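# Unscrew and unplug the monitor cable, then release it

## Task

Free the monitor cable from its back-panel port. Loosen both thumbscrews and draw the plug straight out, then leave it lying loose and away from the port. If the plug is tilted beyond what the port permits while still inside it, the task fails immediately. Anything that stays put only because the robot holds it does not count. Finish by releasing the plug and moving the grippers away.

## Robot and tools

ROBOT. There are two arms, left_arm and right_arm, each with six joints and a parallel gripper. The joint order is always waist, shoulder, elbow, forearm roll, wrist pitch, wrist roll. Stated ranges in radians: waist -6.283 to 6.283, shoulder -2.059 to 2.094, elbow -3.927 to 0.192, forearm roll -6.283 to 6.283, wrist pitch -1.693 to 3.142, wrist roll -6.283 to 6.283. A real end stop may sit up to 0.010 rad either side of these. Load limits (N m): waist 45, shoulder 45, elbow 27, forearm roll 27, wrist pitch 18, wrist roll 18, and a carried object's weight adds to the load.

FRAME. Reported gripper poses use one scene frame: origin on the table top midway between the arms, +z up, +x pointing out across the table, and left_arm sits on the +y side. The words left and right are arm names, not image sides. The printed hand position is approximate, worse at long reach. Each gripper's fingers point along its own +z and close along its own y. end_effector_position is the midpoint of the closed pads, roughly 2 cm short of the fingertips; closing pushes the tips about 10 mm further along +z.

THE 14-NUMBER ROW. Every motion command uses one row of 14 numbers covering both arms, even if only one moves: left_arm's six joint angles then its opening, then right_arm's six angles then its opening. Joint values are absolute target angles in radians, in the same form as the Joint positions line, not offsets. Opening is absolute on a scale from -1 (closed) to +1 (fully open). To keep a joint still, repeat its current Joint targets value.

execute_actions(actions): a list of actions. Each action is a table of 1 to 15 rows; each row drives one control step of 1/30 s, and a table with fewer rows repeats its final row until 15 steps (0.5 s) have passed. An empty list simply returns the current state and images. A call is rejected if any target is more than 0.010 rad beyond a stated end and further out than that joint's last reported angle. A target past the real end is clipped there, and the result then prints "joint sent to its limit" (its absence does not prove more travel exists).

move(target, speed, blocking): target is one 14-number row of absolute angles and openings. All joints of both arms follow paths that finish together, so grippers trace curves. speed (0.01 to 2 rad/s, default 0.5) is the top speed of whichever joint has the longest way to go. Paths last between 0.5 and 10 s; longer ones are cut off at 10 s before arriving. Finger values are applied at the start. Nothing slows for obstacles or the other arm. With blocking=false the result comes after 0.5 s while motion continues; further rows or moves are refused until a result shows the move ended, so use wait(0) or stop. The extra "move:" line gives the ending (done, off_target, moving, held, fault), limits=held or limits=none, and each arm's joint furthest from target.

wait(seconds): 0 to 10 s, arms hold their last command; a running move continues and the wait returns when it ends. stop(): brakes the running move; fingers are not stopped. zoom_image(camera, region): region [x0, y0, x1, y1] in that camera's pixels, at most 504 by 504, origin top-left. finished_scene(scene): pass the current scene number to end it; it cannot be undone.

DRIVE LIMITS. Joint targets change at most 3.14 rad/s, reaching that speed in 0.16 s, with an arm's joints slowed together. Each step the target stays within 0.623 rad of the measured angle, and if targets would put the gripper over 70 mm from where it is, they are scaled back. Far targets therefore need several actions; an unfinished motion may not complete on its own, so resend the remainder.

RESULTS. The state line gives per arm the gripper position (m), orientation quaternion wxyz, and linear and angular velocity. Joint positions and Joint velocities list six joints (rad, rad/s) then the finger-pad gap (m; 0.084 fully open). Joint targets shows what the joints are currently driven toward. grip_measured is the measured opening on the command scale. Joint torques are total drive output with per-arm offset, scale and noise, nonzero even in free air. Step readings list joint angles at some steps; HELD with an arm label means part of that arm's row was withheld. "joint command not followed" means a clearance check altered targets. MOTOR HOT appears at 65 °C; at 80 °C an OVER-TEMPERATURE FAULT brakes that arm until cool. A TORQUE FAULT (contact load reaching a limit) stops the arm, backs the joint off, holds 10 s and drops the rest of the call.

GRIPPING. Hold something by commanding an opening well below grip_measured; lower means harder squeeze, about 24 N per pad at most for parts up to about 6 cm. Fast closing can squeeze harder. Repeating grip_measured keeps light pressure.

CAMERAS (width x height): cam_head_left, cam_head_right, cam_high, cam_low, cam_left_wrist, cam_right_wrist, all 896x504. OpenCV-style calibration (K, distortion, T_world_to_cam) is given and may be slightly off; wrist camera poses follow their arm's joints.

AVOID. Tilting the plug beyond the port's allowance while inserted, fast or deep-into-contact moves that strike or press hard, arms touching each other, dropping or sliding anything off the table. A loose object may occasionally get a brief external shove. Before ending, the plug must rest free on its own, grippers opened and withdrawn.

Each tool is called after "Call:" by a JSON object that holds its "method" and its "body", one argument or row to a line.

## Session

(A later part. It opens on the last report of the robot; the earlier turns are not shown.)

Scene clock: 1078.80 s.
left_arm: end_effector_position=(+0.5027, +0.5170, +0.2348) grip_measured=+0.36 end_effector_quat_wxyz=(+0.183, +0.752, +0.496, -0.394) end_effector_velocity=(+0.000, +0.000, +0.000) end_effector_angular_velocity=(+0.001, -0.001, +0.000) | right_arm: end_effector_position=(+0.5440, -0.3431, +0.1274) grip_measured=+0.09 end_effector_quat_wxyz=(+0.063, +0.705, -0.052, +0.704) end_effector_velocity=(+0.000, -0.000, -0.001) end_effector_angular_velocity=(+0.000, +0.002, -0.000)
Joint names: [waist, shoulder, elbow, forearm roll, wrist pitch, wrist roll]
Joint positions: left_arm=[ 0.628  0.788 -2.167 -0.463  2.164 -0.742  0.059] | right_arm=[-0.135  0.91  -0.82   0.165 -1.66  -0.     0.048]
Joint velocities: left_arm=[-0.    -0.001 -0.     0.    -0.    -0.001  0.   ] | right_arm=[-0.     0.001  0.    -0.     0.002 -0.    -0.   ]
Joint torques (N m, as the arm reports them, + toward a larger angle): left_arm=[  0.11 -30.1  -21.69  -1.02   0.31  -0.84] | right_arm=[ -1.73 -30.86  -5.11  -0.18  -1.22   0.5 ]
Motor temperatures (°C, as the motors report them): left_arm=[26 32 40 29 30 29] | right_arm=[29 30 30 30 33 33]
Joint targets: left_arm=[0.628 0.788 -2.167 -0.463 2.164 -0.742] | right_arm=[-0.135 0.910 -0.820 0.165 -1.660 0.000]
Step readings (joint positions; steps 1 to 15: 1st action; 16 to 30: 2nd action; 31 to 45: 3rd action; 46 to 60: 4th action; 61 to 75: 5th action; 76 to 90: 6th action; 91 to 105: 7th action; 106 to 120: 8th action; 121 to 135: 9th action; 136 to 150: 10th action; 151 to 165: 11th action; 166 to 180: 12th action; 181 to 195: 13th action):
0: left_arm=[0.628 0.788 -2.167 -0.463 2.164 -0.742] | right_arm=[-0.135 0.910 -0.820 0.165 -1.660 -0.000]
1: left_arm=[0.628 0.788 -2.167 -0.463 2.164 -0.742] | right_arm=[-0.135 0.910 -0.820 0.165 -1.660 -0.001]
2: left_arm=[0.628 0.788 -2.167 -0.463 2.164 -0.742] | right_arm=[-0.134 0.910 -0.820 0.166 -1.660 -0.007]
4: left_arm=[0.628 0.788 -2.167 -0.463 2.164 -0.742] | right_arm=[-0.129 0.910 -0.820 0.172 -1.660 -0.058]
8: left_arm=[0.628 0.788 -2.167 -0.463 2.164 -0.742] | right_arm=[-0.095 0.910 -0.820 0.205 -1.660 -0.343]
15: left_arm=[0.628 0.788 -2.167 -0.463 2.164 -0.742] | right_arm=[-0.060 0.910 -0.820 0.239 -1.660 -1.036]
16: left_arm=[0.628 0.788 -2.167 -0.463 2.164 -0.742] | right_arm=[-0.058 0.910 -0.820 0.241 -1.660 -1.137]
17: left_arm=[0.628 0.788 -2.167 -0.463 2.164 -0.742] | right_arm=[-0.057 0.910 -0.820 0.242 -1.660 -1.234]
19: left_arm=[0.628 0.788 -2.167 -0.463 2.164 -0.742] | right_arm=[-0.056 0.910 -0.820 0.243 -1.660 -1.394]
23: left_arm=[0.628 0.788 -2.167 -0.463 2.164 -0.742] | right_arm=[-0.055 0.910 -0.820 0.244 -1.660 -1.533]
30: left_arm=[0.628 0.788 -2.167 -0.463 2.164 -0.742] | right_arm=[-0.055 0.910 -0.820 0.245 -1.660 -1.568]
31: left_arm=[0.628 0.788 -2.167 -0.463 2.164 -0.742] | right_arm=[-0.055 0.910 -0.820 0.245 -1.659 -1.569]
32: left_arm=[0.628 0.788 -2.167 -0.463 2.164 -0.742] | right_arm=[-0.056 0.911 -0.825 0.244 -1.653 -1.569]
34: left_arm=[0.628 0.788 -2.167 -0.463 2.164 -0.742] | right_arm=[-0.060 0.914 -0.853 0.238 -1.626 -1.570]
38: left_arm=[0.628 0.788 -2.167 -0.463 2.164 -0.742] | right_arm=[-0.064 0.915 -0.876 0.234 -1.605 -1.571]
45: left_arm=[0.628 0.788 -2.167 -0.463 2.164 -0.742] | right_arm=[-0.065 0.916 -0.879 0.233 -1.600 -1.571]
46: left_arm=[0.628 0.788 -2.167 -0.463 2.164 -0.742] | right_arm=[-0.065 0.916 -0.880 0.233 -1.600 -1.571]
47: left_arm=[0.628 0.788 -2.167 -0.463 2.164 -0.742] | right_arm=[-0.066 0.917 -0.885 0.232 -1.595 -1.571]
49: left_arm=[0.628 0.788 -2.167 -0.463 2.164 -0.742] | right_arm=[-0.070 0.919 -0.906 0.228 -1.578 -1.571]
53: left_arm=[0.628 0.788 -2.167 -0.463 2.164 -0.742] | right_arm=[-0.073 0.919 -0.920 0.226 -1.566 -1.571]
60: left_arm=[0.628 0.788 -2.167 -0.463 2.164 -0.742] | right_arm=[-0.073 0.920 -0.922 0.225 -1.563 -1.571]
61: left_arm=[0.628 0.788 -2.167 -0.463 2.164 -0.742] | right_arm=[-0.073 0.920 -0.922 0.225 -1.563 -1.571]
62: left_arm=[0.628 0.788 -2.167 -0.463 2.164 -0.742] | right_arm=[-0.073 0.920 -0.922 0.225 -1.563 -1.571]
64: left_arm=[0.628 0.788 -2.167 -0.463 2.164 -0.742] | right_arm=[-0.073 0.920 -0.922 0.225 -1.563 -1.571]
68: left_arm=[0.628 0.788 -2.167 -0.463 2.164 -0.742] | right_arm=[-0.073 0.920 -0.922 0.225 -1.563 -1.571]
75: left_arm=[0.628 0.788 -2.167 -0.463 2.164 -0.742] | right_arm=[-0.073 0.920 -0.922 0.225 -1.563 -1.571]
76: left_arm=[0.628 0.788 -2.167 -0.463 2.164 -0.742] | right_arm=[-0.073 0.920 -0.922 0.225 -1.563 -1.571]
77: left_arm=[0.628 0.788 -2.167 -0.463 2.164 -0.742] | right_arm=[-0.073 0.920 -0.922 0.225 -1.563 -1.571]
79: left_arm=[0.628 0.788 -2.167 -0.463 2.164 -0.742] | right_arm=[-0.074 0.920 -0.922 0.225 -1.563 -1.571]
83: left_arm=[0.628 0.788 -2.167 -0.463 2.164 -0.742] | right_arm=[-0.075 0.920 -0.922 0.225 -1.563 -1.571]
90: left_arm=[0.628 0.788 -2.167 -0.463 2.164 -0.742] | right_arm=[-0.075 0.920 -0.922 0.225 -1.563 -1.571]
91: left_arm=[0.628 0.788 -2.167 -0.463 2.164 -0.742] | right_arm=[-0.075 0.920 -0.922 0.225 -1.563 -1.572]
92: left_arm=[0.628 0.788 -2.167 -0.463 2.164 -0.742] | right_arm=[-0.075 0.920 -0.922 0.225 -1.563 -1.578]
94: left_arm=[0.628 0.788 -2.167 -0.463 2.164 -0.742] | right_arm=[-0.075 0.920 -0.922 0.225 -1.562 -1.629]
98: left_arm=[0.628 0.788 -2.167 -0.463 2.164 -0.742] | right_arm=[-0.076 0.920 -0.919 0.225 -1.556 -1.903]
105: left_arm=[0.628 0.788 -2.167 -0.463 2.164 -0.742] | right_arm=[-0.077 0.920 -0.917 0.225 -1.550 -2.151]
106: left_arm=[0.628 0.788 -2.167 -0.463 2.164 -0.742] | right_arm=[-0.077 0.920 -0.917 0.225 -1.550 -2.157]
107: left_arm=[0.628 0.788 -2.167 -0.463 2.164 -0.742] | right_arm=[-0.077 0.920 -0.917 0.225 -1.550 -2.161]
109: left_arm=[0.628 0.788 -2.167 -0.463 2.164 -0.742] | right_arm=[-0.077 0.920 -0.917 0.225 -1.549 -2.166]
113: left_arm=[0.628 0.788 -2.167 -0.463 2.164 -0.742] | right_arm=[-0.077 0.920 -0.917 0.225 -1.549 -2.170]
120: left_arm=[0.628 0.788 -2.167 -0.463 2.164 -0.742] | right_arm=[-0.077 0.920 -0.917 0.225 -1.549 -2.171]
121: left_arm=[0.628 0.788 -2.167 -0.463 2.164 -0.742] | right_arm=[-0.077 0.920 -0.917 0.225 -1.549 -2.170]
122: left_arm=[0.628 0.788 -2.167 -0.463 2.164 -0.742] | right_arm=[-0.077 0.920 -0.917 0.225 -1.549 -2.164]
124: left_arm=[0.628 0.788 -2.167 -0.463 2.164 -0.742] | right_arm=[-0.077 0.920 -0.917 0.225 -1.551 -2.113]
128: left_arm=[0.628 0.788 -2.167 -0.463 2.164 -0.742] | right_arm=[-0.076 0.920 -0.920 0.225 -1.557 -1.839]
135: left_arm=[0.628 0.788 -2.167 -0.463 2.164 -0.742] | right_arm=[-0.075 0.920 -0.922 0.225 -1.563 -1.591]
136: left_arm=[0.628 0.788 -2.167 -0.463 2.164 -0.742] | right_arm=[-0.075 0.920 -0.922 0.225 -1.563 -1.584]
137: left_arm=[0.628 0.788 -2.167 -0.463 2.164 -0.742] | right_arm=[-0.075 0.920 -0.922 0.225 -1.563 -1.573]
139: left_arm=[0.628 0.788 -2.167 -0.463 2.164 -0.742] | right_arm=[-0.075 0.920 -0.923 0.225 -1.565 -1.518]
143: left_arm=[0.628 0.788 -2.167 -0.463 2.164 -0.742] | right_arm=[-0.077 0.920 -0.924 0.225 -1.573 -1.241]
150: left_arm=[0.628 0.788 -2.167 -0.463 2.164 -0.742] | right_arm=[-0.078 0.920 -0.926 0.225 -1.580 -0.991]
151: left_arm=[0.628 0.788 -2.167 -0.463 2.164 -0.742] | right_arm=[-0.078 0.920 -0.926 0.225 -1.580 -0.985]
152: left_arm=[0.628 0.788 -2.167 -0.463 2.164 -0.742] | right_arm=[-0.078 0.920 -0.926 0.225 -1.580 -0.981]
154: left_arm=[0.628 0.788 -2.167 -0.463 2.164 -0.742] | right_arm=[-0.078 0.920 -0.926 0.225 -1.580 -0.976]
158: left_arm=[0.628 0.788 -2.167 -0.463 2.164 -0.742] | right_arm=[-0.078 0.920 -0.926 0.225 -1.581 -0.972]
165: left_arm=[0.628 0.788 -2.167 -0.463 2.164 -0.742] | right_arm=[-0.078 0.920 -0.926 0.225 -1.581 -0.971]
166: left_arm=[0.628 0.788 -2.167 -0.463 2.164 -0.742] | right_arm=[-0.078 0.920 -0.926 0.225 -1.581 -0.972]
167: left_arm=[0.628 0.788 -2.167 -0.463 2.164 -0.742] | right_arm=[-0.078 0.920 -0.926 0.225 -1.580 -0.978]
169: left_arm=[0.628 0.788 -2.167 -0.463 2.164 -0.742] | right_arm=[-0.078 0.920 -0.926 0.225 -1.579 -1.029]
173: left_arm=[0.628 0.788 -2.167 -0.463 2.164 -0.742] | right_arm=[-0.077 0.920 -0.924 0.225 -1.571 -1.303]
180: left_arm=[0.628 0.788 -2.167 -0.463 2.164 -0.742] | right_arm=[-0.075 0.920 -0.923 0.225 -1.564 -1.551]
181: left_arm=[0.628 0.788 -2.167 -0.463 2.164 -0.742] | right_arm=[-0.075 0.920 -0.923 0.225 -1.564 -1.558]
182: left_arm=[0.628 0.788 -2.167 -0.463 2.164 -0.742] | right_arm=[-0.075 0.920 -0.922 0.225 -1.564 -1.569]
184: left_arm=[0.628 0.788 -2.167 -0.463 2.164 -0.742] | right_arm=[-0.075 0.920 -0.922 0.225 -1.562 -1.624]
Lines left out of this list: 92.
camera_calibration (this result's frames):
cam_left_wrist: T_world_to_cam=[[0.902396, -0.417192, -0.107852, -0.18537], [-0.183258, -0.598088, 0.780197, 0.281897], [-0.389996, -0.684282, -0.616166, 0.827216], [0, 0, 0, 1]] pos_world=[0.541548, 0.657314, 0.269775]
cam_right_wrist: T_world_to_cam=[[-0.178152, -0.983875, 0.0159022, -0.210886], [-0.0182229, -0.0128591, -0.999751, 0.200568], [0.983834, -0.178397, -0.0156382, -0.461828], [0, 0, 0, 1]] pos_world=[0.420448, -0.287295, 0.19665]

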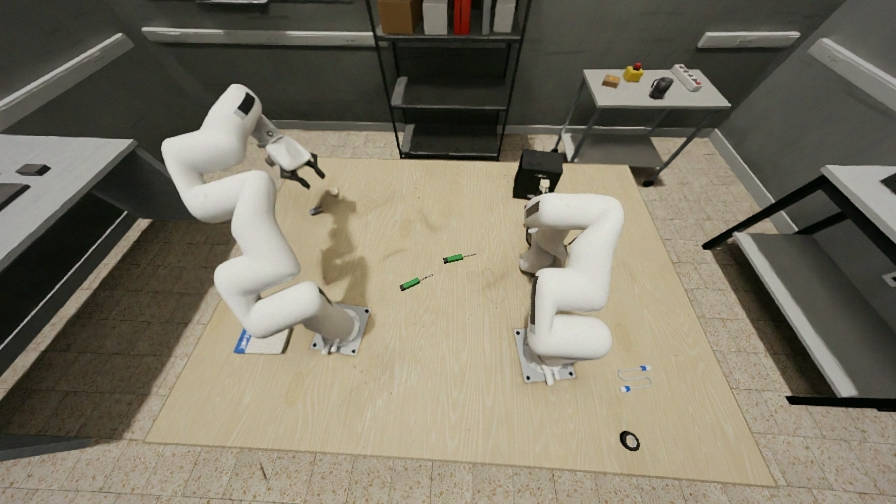

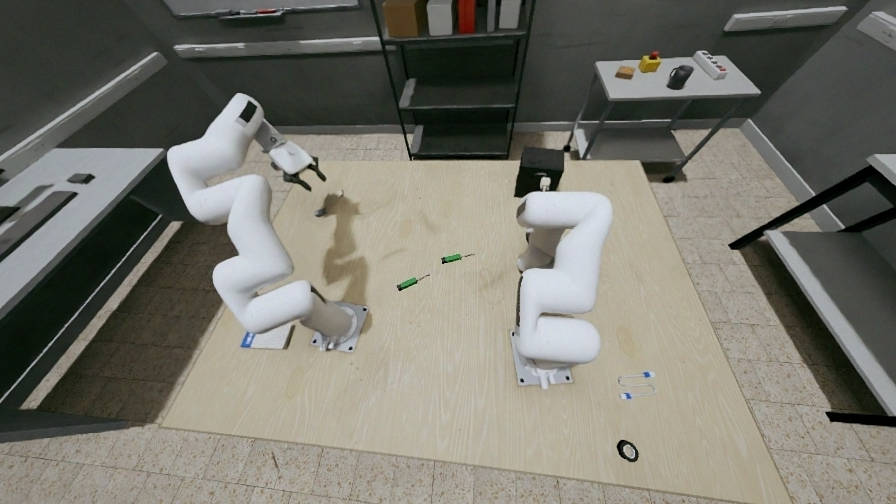

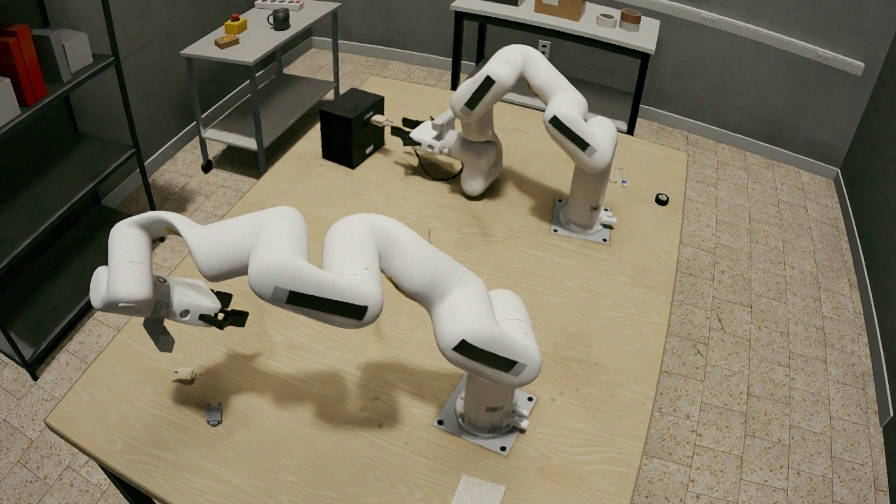

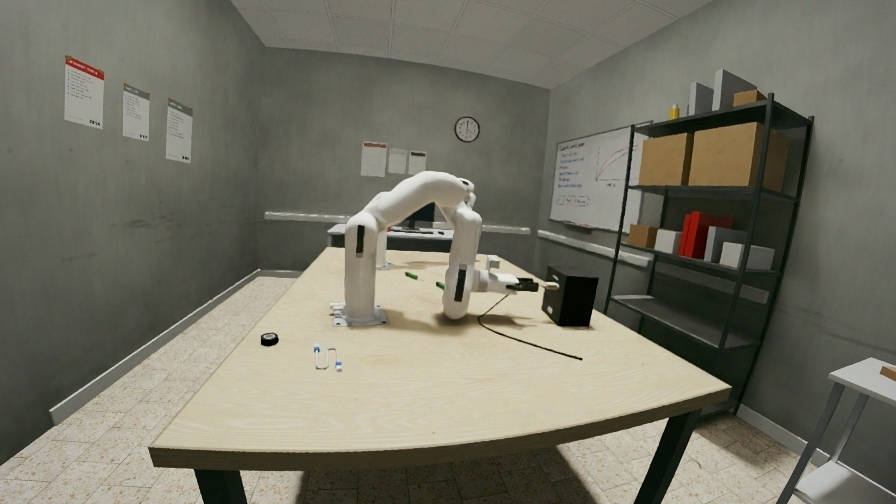

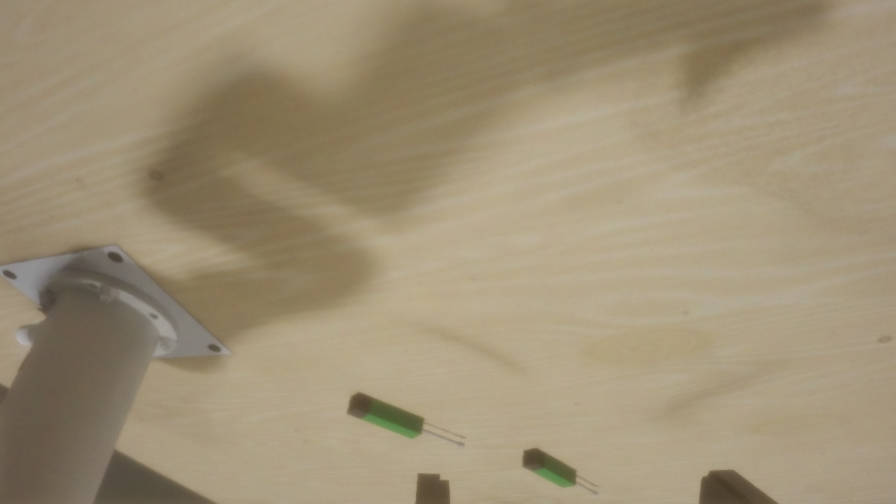

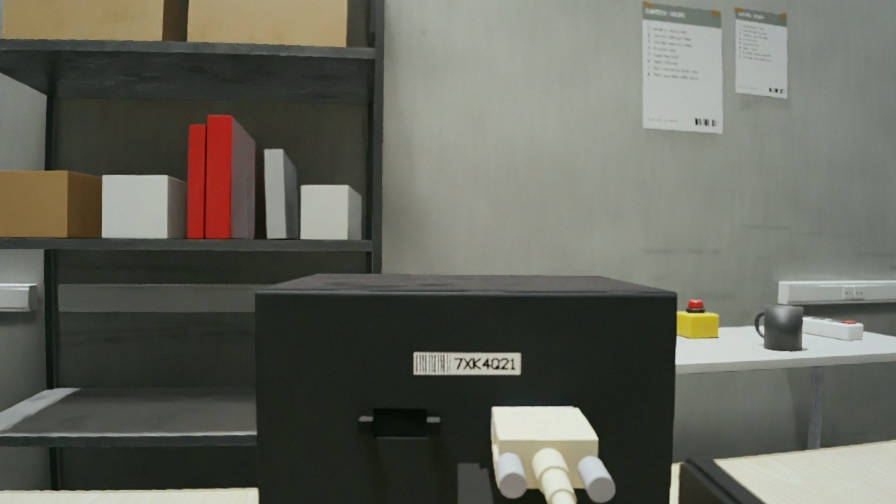

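Call:
{"method": "execute_actions", "body": {
  "actions": [
    [[0.628,0.788,-2.167,-0.463,2.164,-0.742,0.37,-0.14,0.915,-0.87,0.16,-1.615,0,-0.1]],
    [[0.628,0.788,-2.167,-0.463,2.164,-0.742,0.37,-0.145,0.92,-0.9135,0.153,-1.575,0,-0.1]],
    [[0.628,0.788,-2.167,-0.463,2.164,-0.742,0.37,-0.147,0.92,-0.942,0.153,-1.545,0,-0.1]],
    [[0.628,0.788,-2.167,-0.463,2.164,-0.742,0.37,-0.148,0.92,-0.96,0.153,-1.525,0,-0.1]],
    [[0.628,0.788,-2.167,-0.463,2.164,-0.742,0.37,-0.148,0.92,-0.96,0.153,-1.525,0,-0.1]]
  ]
}}

Scene clock: 1119.77 s.
left_arm: end_effector_position=(+0.5027, +0.5170, +0.2348) grip_measured=+0.36 end_effector_quat_wxyz=(+0.183, +0.752, +0.496, -0.394) end_effector_velocity=(-0.000, +0.000, -0.001) end_effector_angular_velocity=(-0.000, +0.001, -0.000) | right_arm: end_effector_position=(+0.5902, -0.3496, +0.1320) grip_measured=-0.11 end_effector_quat_wxyz=(+0.056, +0.707, -0.060, +0.703) end_effector_velocity=(+0.000, +0.000, +0.000) end_effector_angular_velocity=(+0.000, +0.000, +0.000)
Joint names: [waist, shoulder, elbow, forearm roll, wrist pitch, wrist roll]
Joint positions: left_arm=[ 0.628  0.788 -2.167 -0.463  2.164 -0.742  0.059] | right_arm=[-0.148  0.92  -0.96   0.153 -1.525  0.     0.039]
Joint velocities: left_arm=[-0.     0.001  0.     0.    -0.     0.    -0.   ] | right_arm=[-0.    -0.001 -0.    -0.     0.001  0.     0.   ]
Joint torques (N m, as the arm reports them, + toward a larger angle): left_arm=[  0.84 -30.03 -22.13  -0.95   0.4   -0.86] | right_arm=[ -2.68 -35.69 -10.87  -0.19  -0.8    0.49]
Motor temperatures (°C, as the motors report them): left_arm=[26 32 40 29 30 29] | right_arm=[29 30 30 30 33 33]
Joint targets: left_arm=[0.628 0.788 -2.167 -0.463 2.164 -0.742] | right_arm=[-0.148 0.920 -0.960 0.153 -1.525 0.000]
Step readings (joint positions; steps 1 to 15: 1st action; 16 to 30: 2nd action; 31 to 45: 3rd action; 46 to 60: 4th action; 61 to 75: 5th action):
0: left_arm=[0.628 0.788 -2.167 -0.463 2.164 -0.742] | right_arm=[-0.135 0.910 -0.820 0.165 -1.660 0.000]
1: left_arm=[0.628 0.788 -2.167 -0.463 2.164 -0.742] | right_arm=[-0.135 0.910 -0.820 0.165 -1.659 0.000]
2: left_arm=[0.628 0.788 -2.167 -0.463 2.164 -0.742] | right_arm=[-0.135 0.911 -0.825 0.164 -1.654 -0.000]
4: left_arm=[0.628 0.788 -2.167 -0.463 2.164 -0.742] | right_arm=[-0.138 0.913 -0.849 0.162 -1.633 -0.000]
8: left_arm=[0.628 0.788 -2.167 -0.463 2.164 -0.742] | right_arm=[-0.140 0.914 -0.867 0.160 -1.619 0.000]
15: left_arm=[0.628 0.788 -2.167 -0.463 2.164 -0.742] | right_arm=[-0.140 0.915 -0.869 0.160 -1.615 0.000]
16: left_arm=[0.628 0.788 -2.167 -0.463 2.164 -0.742] | right_arm=[-0.140 0.915 -0.870 0.160 -1.615 0.000]
17: left_arm=[0.628 0.788 -2.167 -0.463 2.164 -0.742] | right_arm=[-0.141 0.916 -0.875 0.159 -1.609 0.000]
19: left_arm=[0.628 0.788 -2.167 -0.463 2.164 -0.742] | right_arm=[-0.143 0.918 -0.896 0.156 -1.591 0.000]
23: left_arm=[0.628 0.788 -2.167 -0.463 2.164 -0.742] | right_arm=[-0.145 0.919 -0.910 0.154 -1.578 0.000]
30: left_arm=[0.628 0.788 -2.167 -0.463 2.164 -0.742] | right_arm=[-0.145 0.920 -0.913 0.153 -1.575 0.000]
31: left_arm=[0.628 0.788 -2.167 -0.463 2.164 -0.742] | right_arm=[-0.145 0.920 -0.914 0.153 -1.575 0.000]
32: left_arm=[0.628 0.788 -2.167 -0.463 2.164 -0.742] | right_arm=[-0.145 0.920 -0.918 0.153 -1.569 0.000]
34: left_arm=[0.628 0.788 -2.167 -0.463 2.164 -0.742] | right_arm=[-0.146 0.920 -0.932 0.153 -1.556 0.000]
38: left_arm=[0.628 0.788 -2.167 -0.463 2.164 -0.742] | right_arm=[-0.147 0.920 -0.940 0.153 -1.547 0.000]
45: left_arm=[0.628 0.788 -2.167 -0.463 2.164 -0.742] | right_arm=[-0.147 0.920 -0.941 0.153 -1.545 0.000]
46: left_arm=[0.628 0.788 -2.167 -0.463 2.164 -0.742] | right_arm=[-0.147 0.920 -0.942 0.153 -1.545 0.000]
47: left_arm=[0.628 0.788 -2.167 -0.463 2.164 -0.742] | right_arm=[-0.147 0.920 -0.945 0.153 -1.540 -0.000]
49: left_arm=[0.628 0.788 -2.167 -0.463 2.164 -0.742] | right_arm=[-0.148 0.920 -0.954 0.153 -1.532 0.000]
53: left_arm=[0.628 0.788 -2.167 -0.463 2.164 -0.742] | right_arm=[-0.148 0.920 -0.958 0.153 -1.526 0.000]
60: left_arm=[0.628 0.788 -2.167 -0.463 2.164 -0.742] | right_arm=[-0.148 0.920 -0.959 0.153 -1.525 0.000]
61: left_arm=[0.628 0.788 -2.167 -0.463 2.164 -0.742] | right_arm=[-0.148 0.920 -0.960 0.153 -1.525 0.000]
62: left_arm=[0.628 0.788 -2.167 -0.463 2.164 -0.742] | right_arm=[-0.148 0.920 -0.960 0.153 -1.525 0.000]
64: left_arm=[0.628 0.788 -2.167 -0.463 2.164 -0.742] | right_arm=[-0.148 0.920 -0.960 0.153 -1.525 0.000]
68: left_arm=[0.628 0.788 -2.167 -0.463 2.164 -0.742] | right_arm=[-0.148 0.920 -0.960 0.153 -1.525 0.000]
75: Joint positions above
camera_calibration (this result's frames):
cam_left_wrist: T_world_to_cam=[[0.902396, -0.417191, -0.107852, -0.18537], [-0.183258, -0.598088, 0.780197, 0.281897], [-0.389996, -0.684282, -0.616166, 0.827216], [0, 0, 0, 1]] pos_world=[0.541548, 0.657314, 0.269775]
cam_right_wrist: T_world_to_cam=[[-0.179655, -0.983718, -0.00485504, -0.20543], [-0.0215287, 0.00886581, -0.999729, 0.215518], [0.983494, -0.179501, -0.022771, -0.507587], [0, 0, 0, 1]] pos_world=[0.466942, -0.295109, 0.202904]

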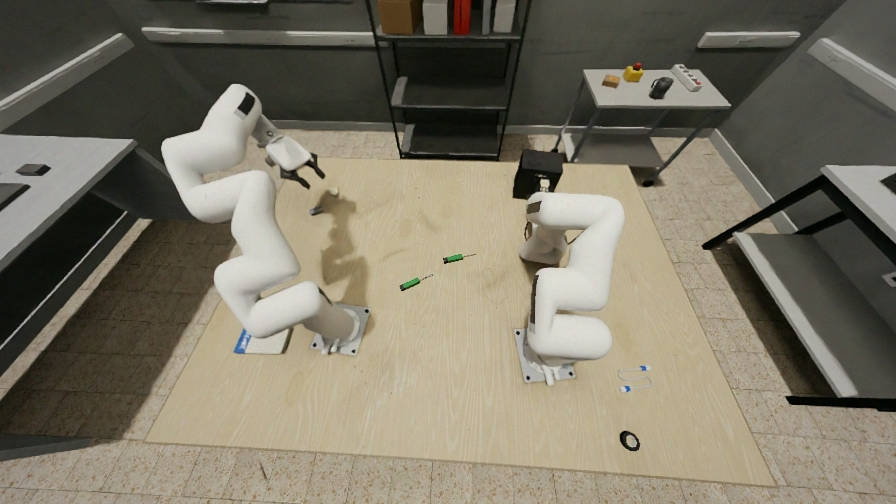

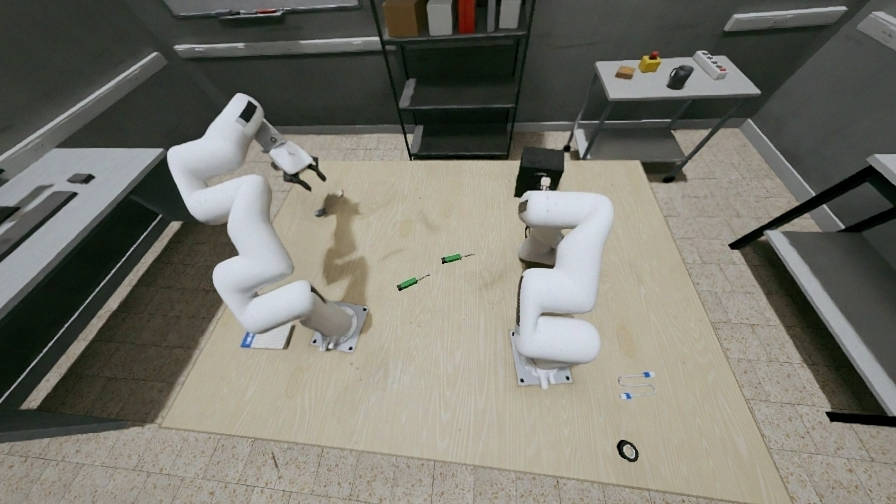

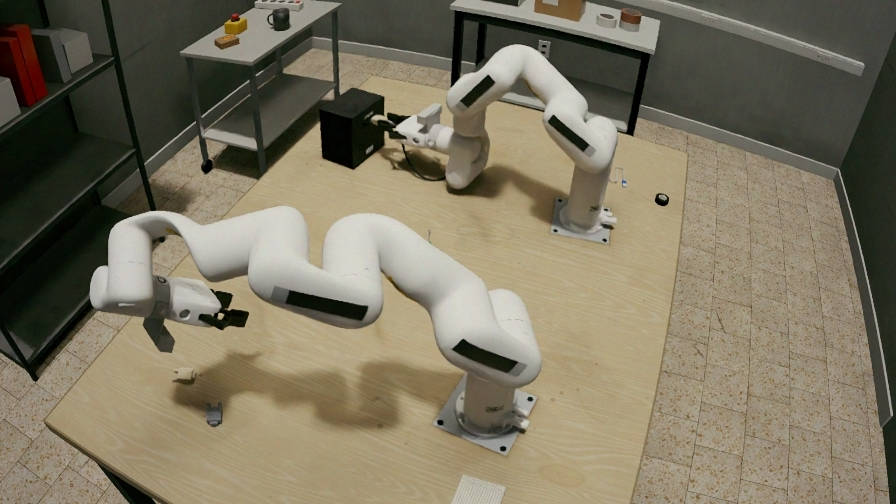

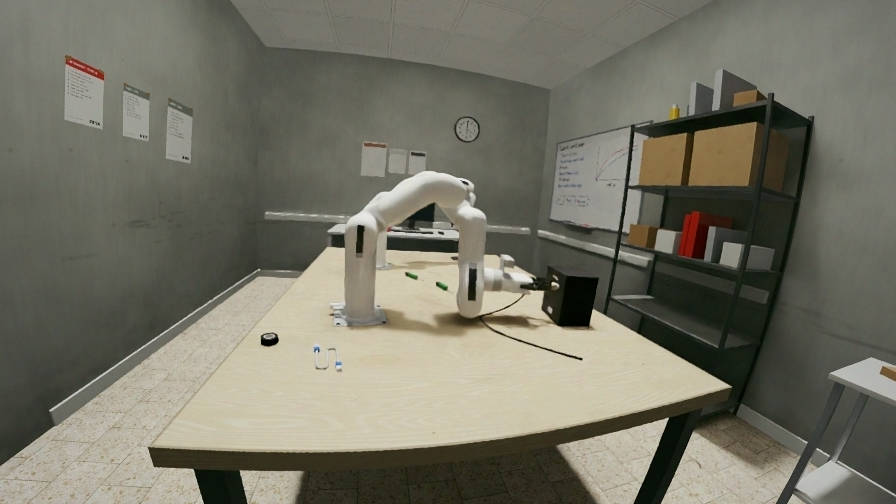

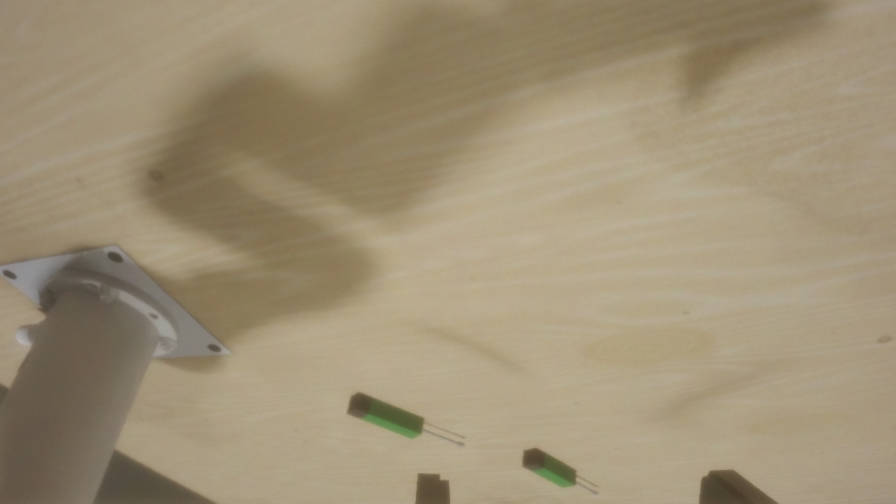

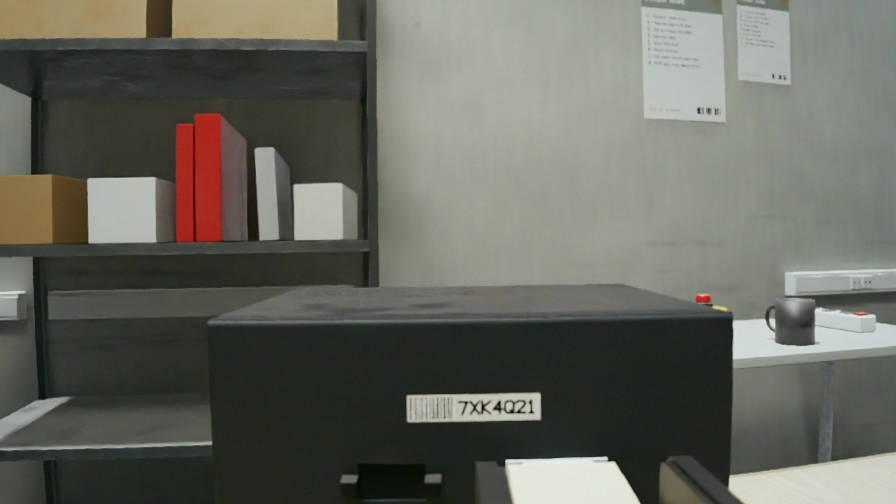

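Call:
{"method": "execute_actions", "body": {
  "actions": [
    [[0.628,0.788,-2.167,-0.463,2.164,-0.742,0.37,-0.144,0.92,-0.96,0.153,-1.525,0,-0.1]],
    [[0.628,0.788,-2.167,-0.463,2.164,-0.742,0.37,-0.144,0.92,-0.96,0.153,-1.525,0,-0.25]],
    [[0.628,0.788,-2.167,-0.463,2.164,-0.742,0.37,-0.144,0.92,-0.96,0.153,-1.525,0,-0.7]],
    [[0.628,0.788,-2.167,-0.463,2.164,-0.742,0.37,-0.1435,0.92,-0.955,0.153,-1.531,0,-0.7]],
    [[0.628,0.788,-2.167,-0.463,2.164,-0.742,0.37,-0.143,0.92,-0.950,0.153,-1.5375,0,-0.7]],
    [[0.628,0.788,-2.167,-0.463,2.164,-0.742,0.37,-0.143,0.92,-0.950,0.153,-1.5375,0,-0.7]]
  ]
}}

Scene clock: 1134.40 s.
left_arm: end_effector_position=(+0.5027, +0.5170, +0.2348) grip_measured=+0.36 end_effector_quat_wxyz=(+0.183, +0.752, +0.496, -0.394) end_effector_velocity=(+0.000, -0.001, -0.000) end_effector_angular_velocity=(+0.000, +0.001, -0.001) | right_arm: end_effector_position=(+0.5870, -0.3464, +0.1322) grip_measured=-0.29 end_effector_quat_wxyz=(+0.054, +0.706, -0.058, +0.704) end_effector_velocity=(+0.000, -0.000, -0.001) end_effector_angular_velocity=(+0.001, +0.002, -0.000)
Joint names: [waist, shoulder, elbow, forearm roll, wrist pitch, wrist roll]
Joint positions: left_arm=[ 0.628  0.788 -2.167 -0.463  2.164 -0.742  0.059] | right_arm=[-0.143  0.92  -0.95   0.153 -1.538 -0.     0.032]
Joint velocities: left_arm=[-0.001  0.     0.     0.     0.    -0.     0.   ] | right_arm=[-0.     0.     0.     0.     0.001  0.001  0.   ]
Joint torques (N m, as the arm reports them, + toward a larger angle): left_arm=[  1.36 -30.88 -21.87  -0.5    0.39  -0.64] | right_arm=[  3.74 -26.73   2.3   -1.45  -2.76   0.36]
Motor temperatures (°C, as the motors report them): left_arm=[26 32 40 29 30 29] | right_arm=[29 31 30 30 33 33]
Joint targets: left_arm=[0.628 0.788 -2.167 -0.463 2.164 -0.742] | right_arm=[-0.143 0.920 -0.950 0.153 -1.538 0.000]
Step readings (joint positions; steps 1 to 15: 1st action; 16 to 30: 2nd action; 31 to 45: 3rd action; 46 to 60: 4th action; 61 to 75: 5th action; 76 to 90: 6th action):
0: left_arm=[0.628 0.788 -2.167 -0.463 2.164 -0.742] | right_arm=[-0.148 0.920 -0.960 0.153 -1.525 0.000]
1: left_arm=[0.628 0.788 -2.167 -0.463 2.164 -0.742] | right_arm=[-0.148 0.920 -0.960 0.153 -1.525 0.000]
2: left_arm=[0.628 0.788 -2.167 -0.463 2.164 -0.742] | right_arm=[-0.147 0.920 -0.960 0.153 -1.525 -0.000]
4: left_arm=[0.628 0.788 -2.167 -0.463 2.164 -0.742] | right_arm=[-0.145 0.920 -0.960 0.153 -1.525 -0.000]
8: left_arm=[0.628 0.788 -2.167 -0.463 2.164 -0.742] | right_arm=[-0.144 0.920 -0.960 0.153 -1.525 -0.000]
15: left_arm=[0.628 0.788 -2.167 -0.463 2.164 -0.742] | right_arm=[-0.144 0.920 -0.960 0.153 -1.525 -0.000]
16: left_arm=[0.628 0.788 -2.167 -0.463 2.164 -0.742] | right_arm=[-0.144 0.920 -0.960 0.153 -1.525 -0.000]
17: left_arm=[0.628 0.788 -2.167 -0.463 2.164 -0.742] | right_arm=[-0.144 0.920 -0.960 0.153 -1.525 -0.000]
19: left_arm=[0.628 0.788 -2.167 -0.463 2.164 -0.742] | right_arm=[-0.145 0.920 -0.960 0.153 -1.525 -0.000]
23: left_arm=[0.628 0.788 -2.167 -0.463 2.164 -0.742] | right_arm=[-0.144 0.920 -0.960 0.153 -1.525 -0.000]
30: left_arm=[0.628 0.788 -2.167 -0.463 2.164 -0.742] | right_arm=[-0.144 0.920 -0.960 0.153 -1.525 -0.000]
31: left_arm=[0.628 0.788 -2.167 -0.463 2.164 -0.742] | right_arm=[-0.145 0.920 -0.960 0.154 -1.525 0.000]
32: left_arm=[0.628 0.788 -2.167 -0.463 2.164 -0.742] | right_arm=[-0.145 0.920 -0.960 0.154 -1.525 0.000]
34: left_arm=[0.628 0.788 -2.167 -0.463 2.164 -0.742] | right_arm=[-0.145 0.920 -0.960 0.154 -1.525 0.000]
38: left_arm=[0.628 0.788 -2.167 -0.463 2.164 -0.742] | right_arm=[-0.145 0.920 -0.960 0.153 -1.525 0.000]
45: left_arm=[0.628 0.788 -2.167 -0.463 2.164 -0.742] | right_arm=[-0.144 0.920 -0.960 0.153 -1.525 -0.000]
46: left_arm=[0.628 0.788 -2.167 -0.463 2.164 -0.742] | right_arm=[-0.144 0.920 -0.960 0.153 -1.525 -0.000]
47: left_arm=[0.628 0.788 -2.167 -0.463 2.164 -0.742] | right_arm=[-0.144 0.920 -0.959 0.153 -1.526 -0.000]
49: left_arm=[0.628 0.788 -2.167 -0.463 2.164 -0.742] | right_arm=[-0.144 0.920 -0.959 0.153 -1.527 0.000]
53: left_arm=[0.628 0.788 -2.167 -0.463 2.164 -0.742] | right_arm=[-0.144 0.920 -0.958 0.153 -1.527 0.000]
60: left_arm=[0.628 0.788 -2.167 -0.463 2.164 -0.742] | right_arm=[-0.144 0.920 -0.957 0.153 -1.529 0.000]
61: left_arm=[0.628 0.788 -2.167 -0.463 2.164 -0.742] | right_arm=[-0.144 0.920 -0.957 0.153 -1.529 0.000]
62: left_arm=[0.628 0.788 -2.167 -0.463 2.164 -0.742] | right_arm=[-0.144 0.920 -0.956 0.153 -1.532 0.000]
64: left_arm=[0.628 0.788 -2.167 -0.463 2.164 -0.742] | right_arm=[-0.143 0.919 -0.954 0.153 -1.534 0.000]
68: left_arm=[0.628 0.788 -2.167 -0.463 2.164 -0.742] | right_arm=[-0.143 0.919 -0.952 0.153 -1.537 -0.000]
75: left_arm=[0.628 0.788 -2.167 -0.463 2.164 -0.742] | right_arm=[-0.143 0.919 -0.951 0.153 -1.538 -0.000]
76: left_arm=[0.628 0.788 -2.167 -0.463 2.164 -0.742] | right_arm=[-0.143 0.919 -0.951 0.153 -1.538 -0.000]
77: left_arm=[0.628 0.788 -2.167 -0.463 2.164 -0.742] | right_arm=[-0.143 0.919 -0.951 0.153 -1.538 -0.000]
79: left_arm=[0.628 0.788 -2.167 -0.463 2.164 -0.742] | right_arm=[-0.143 0.919 -0.951 0.153 -1.538 -0.000]
83: left_arm=[0.628 0.788 -2.167 -0.463 2.164 -0.742] | right_arm=[-0.143 0.920 -0.950 0.153 -1.538 -0.000]
90: Joint positions above
camera_calibration (this result's frames):
cam_left_wrist: T_world_to_cam=[[0.902396, -0.417191, -0.107852, -0.18537], [-0.183258, -0.598088, 0.780197, 0.281897], [-0.389996, -0.684282, -0.616166, 0.827216], [0, 0, 0, 1]] pos_world=[0.541548, 0.657314, 0.269775]
cam_right_wrist: T_world_to_cam=[[-0.174623, -0.984629, -0.00347229, -0.206296], [-0.0181335, 0.00674178, -0.999813, 0.212893], [0.984468, -0.174527, -0.019032, -0.503151], [0, 0, 0, 1]] pos_world=[0.463173, -0.292373, 0.202561]

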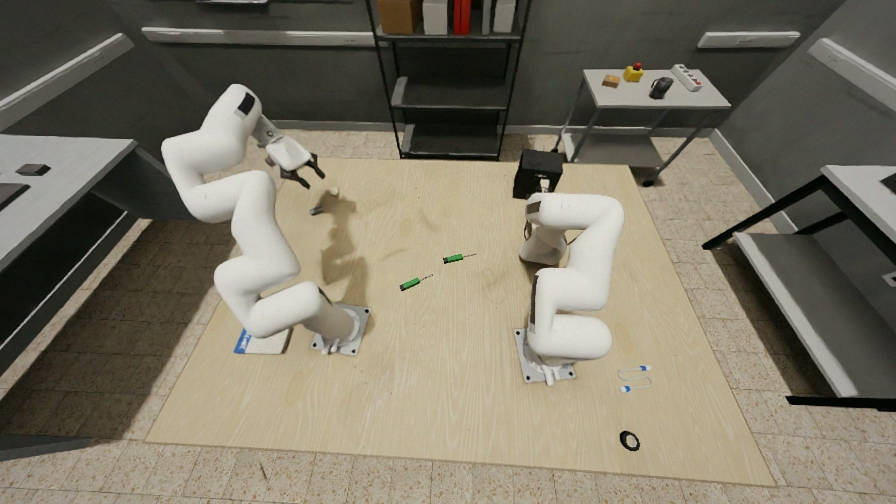

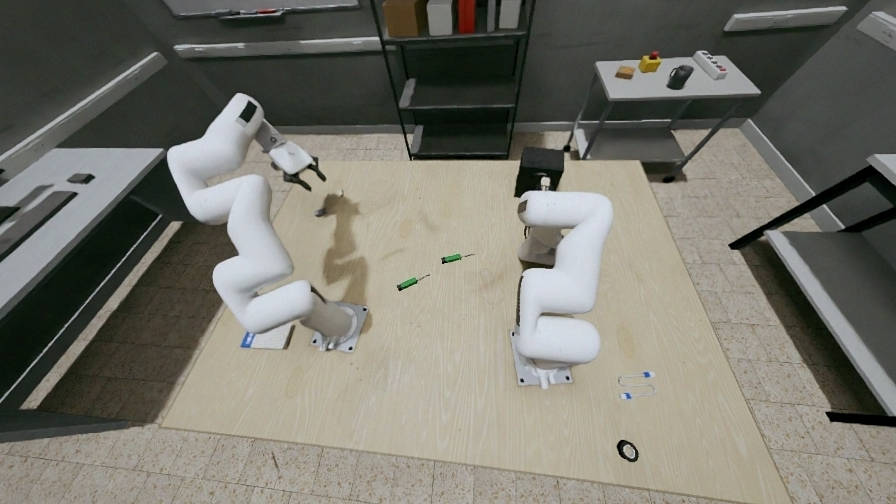

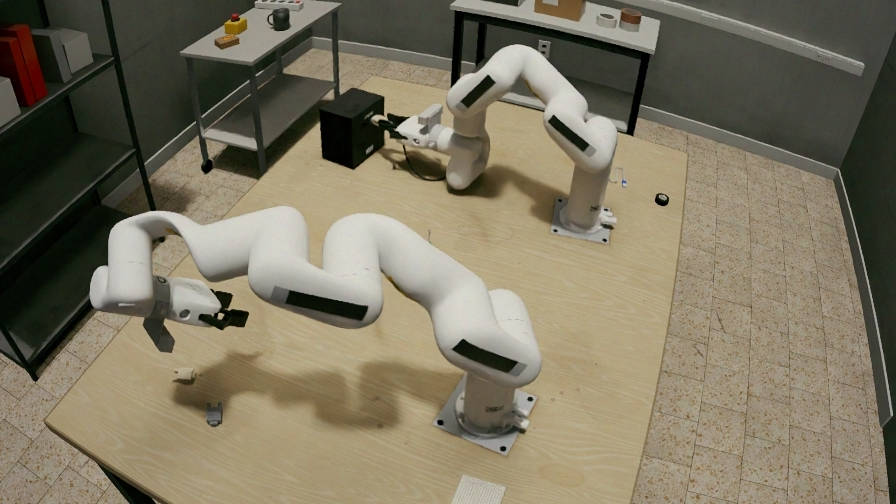

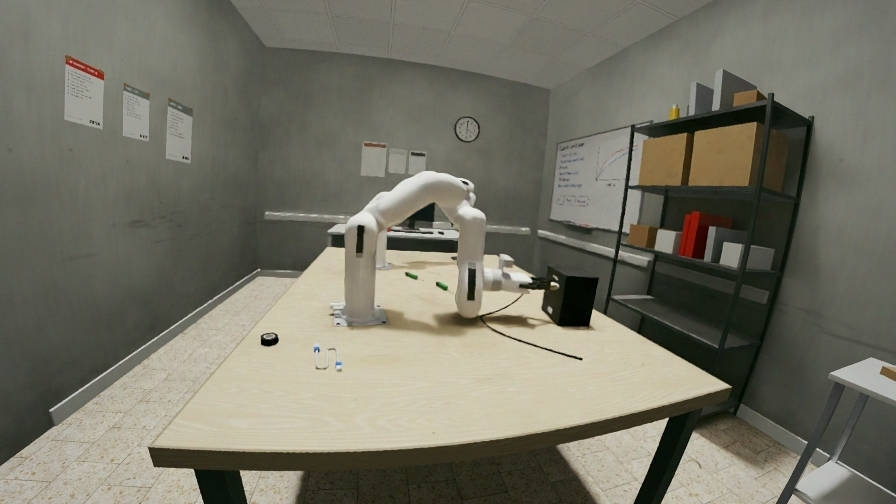

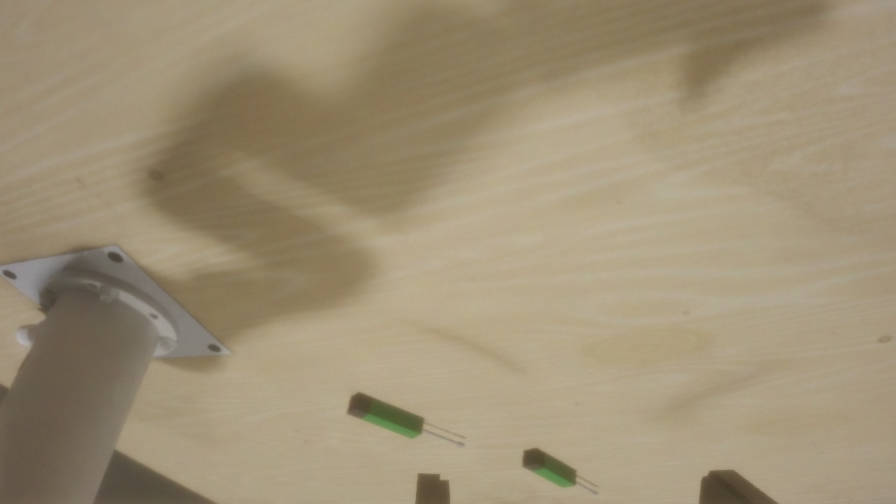

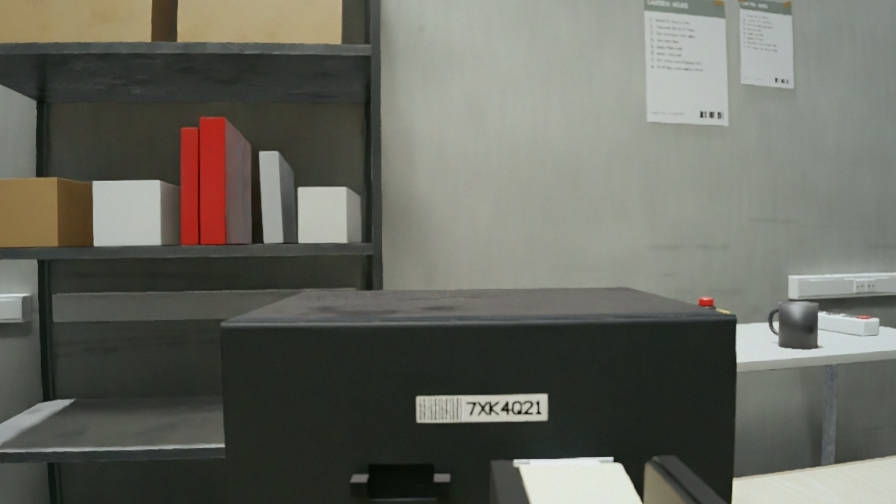

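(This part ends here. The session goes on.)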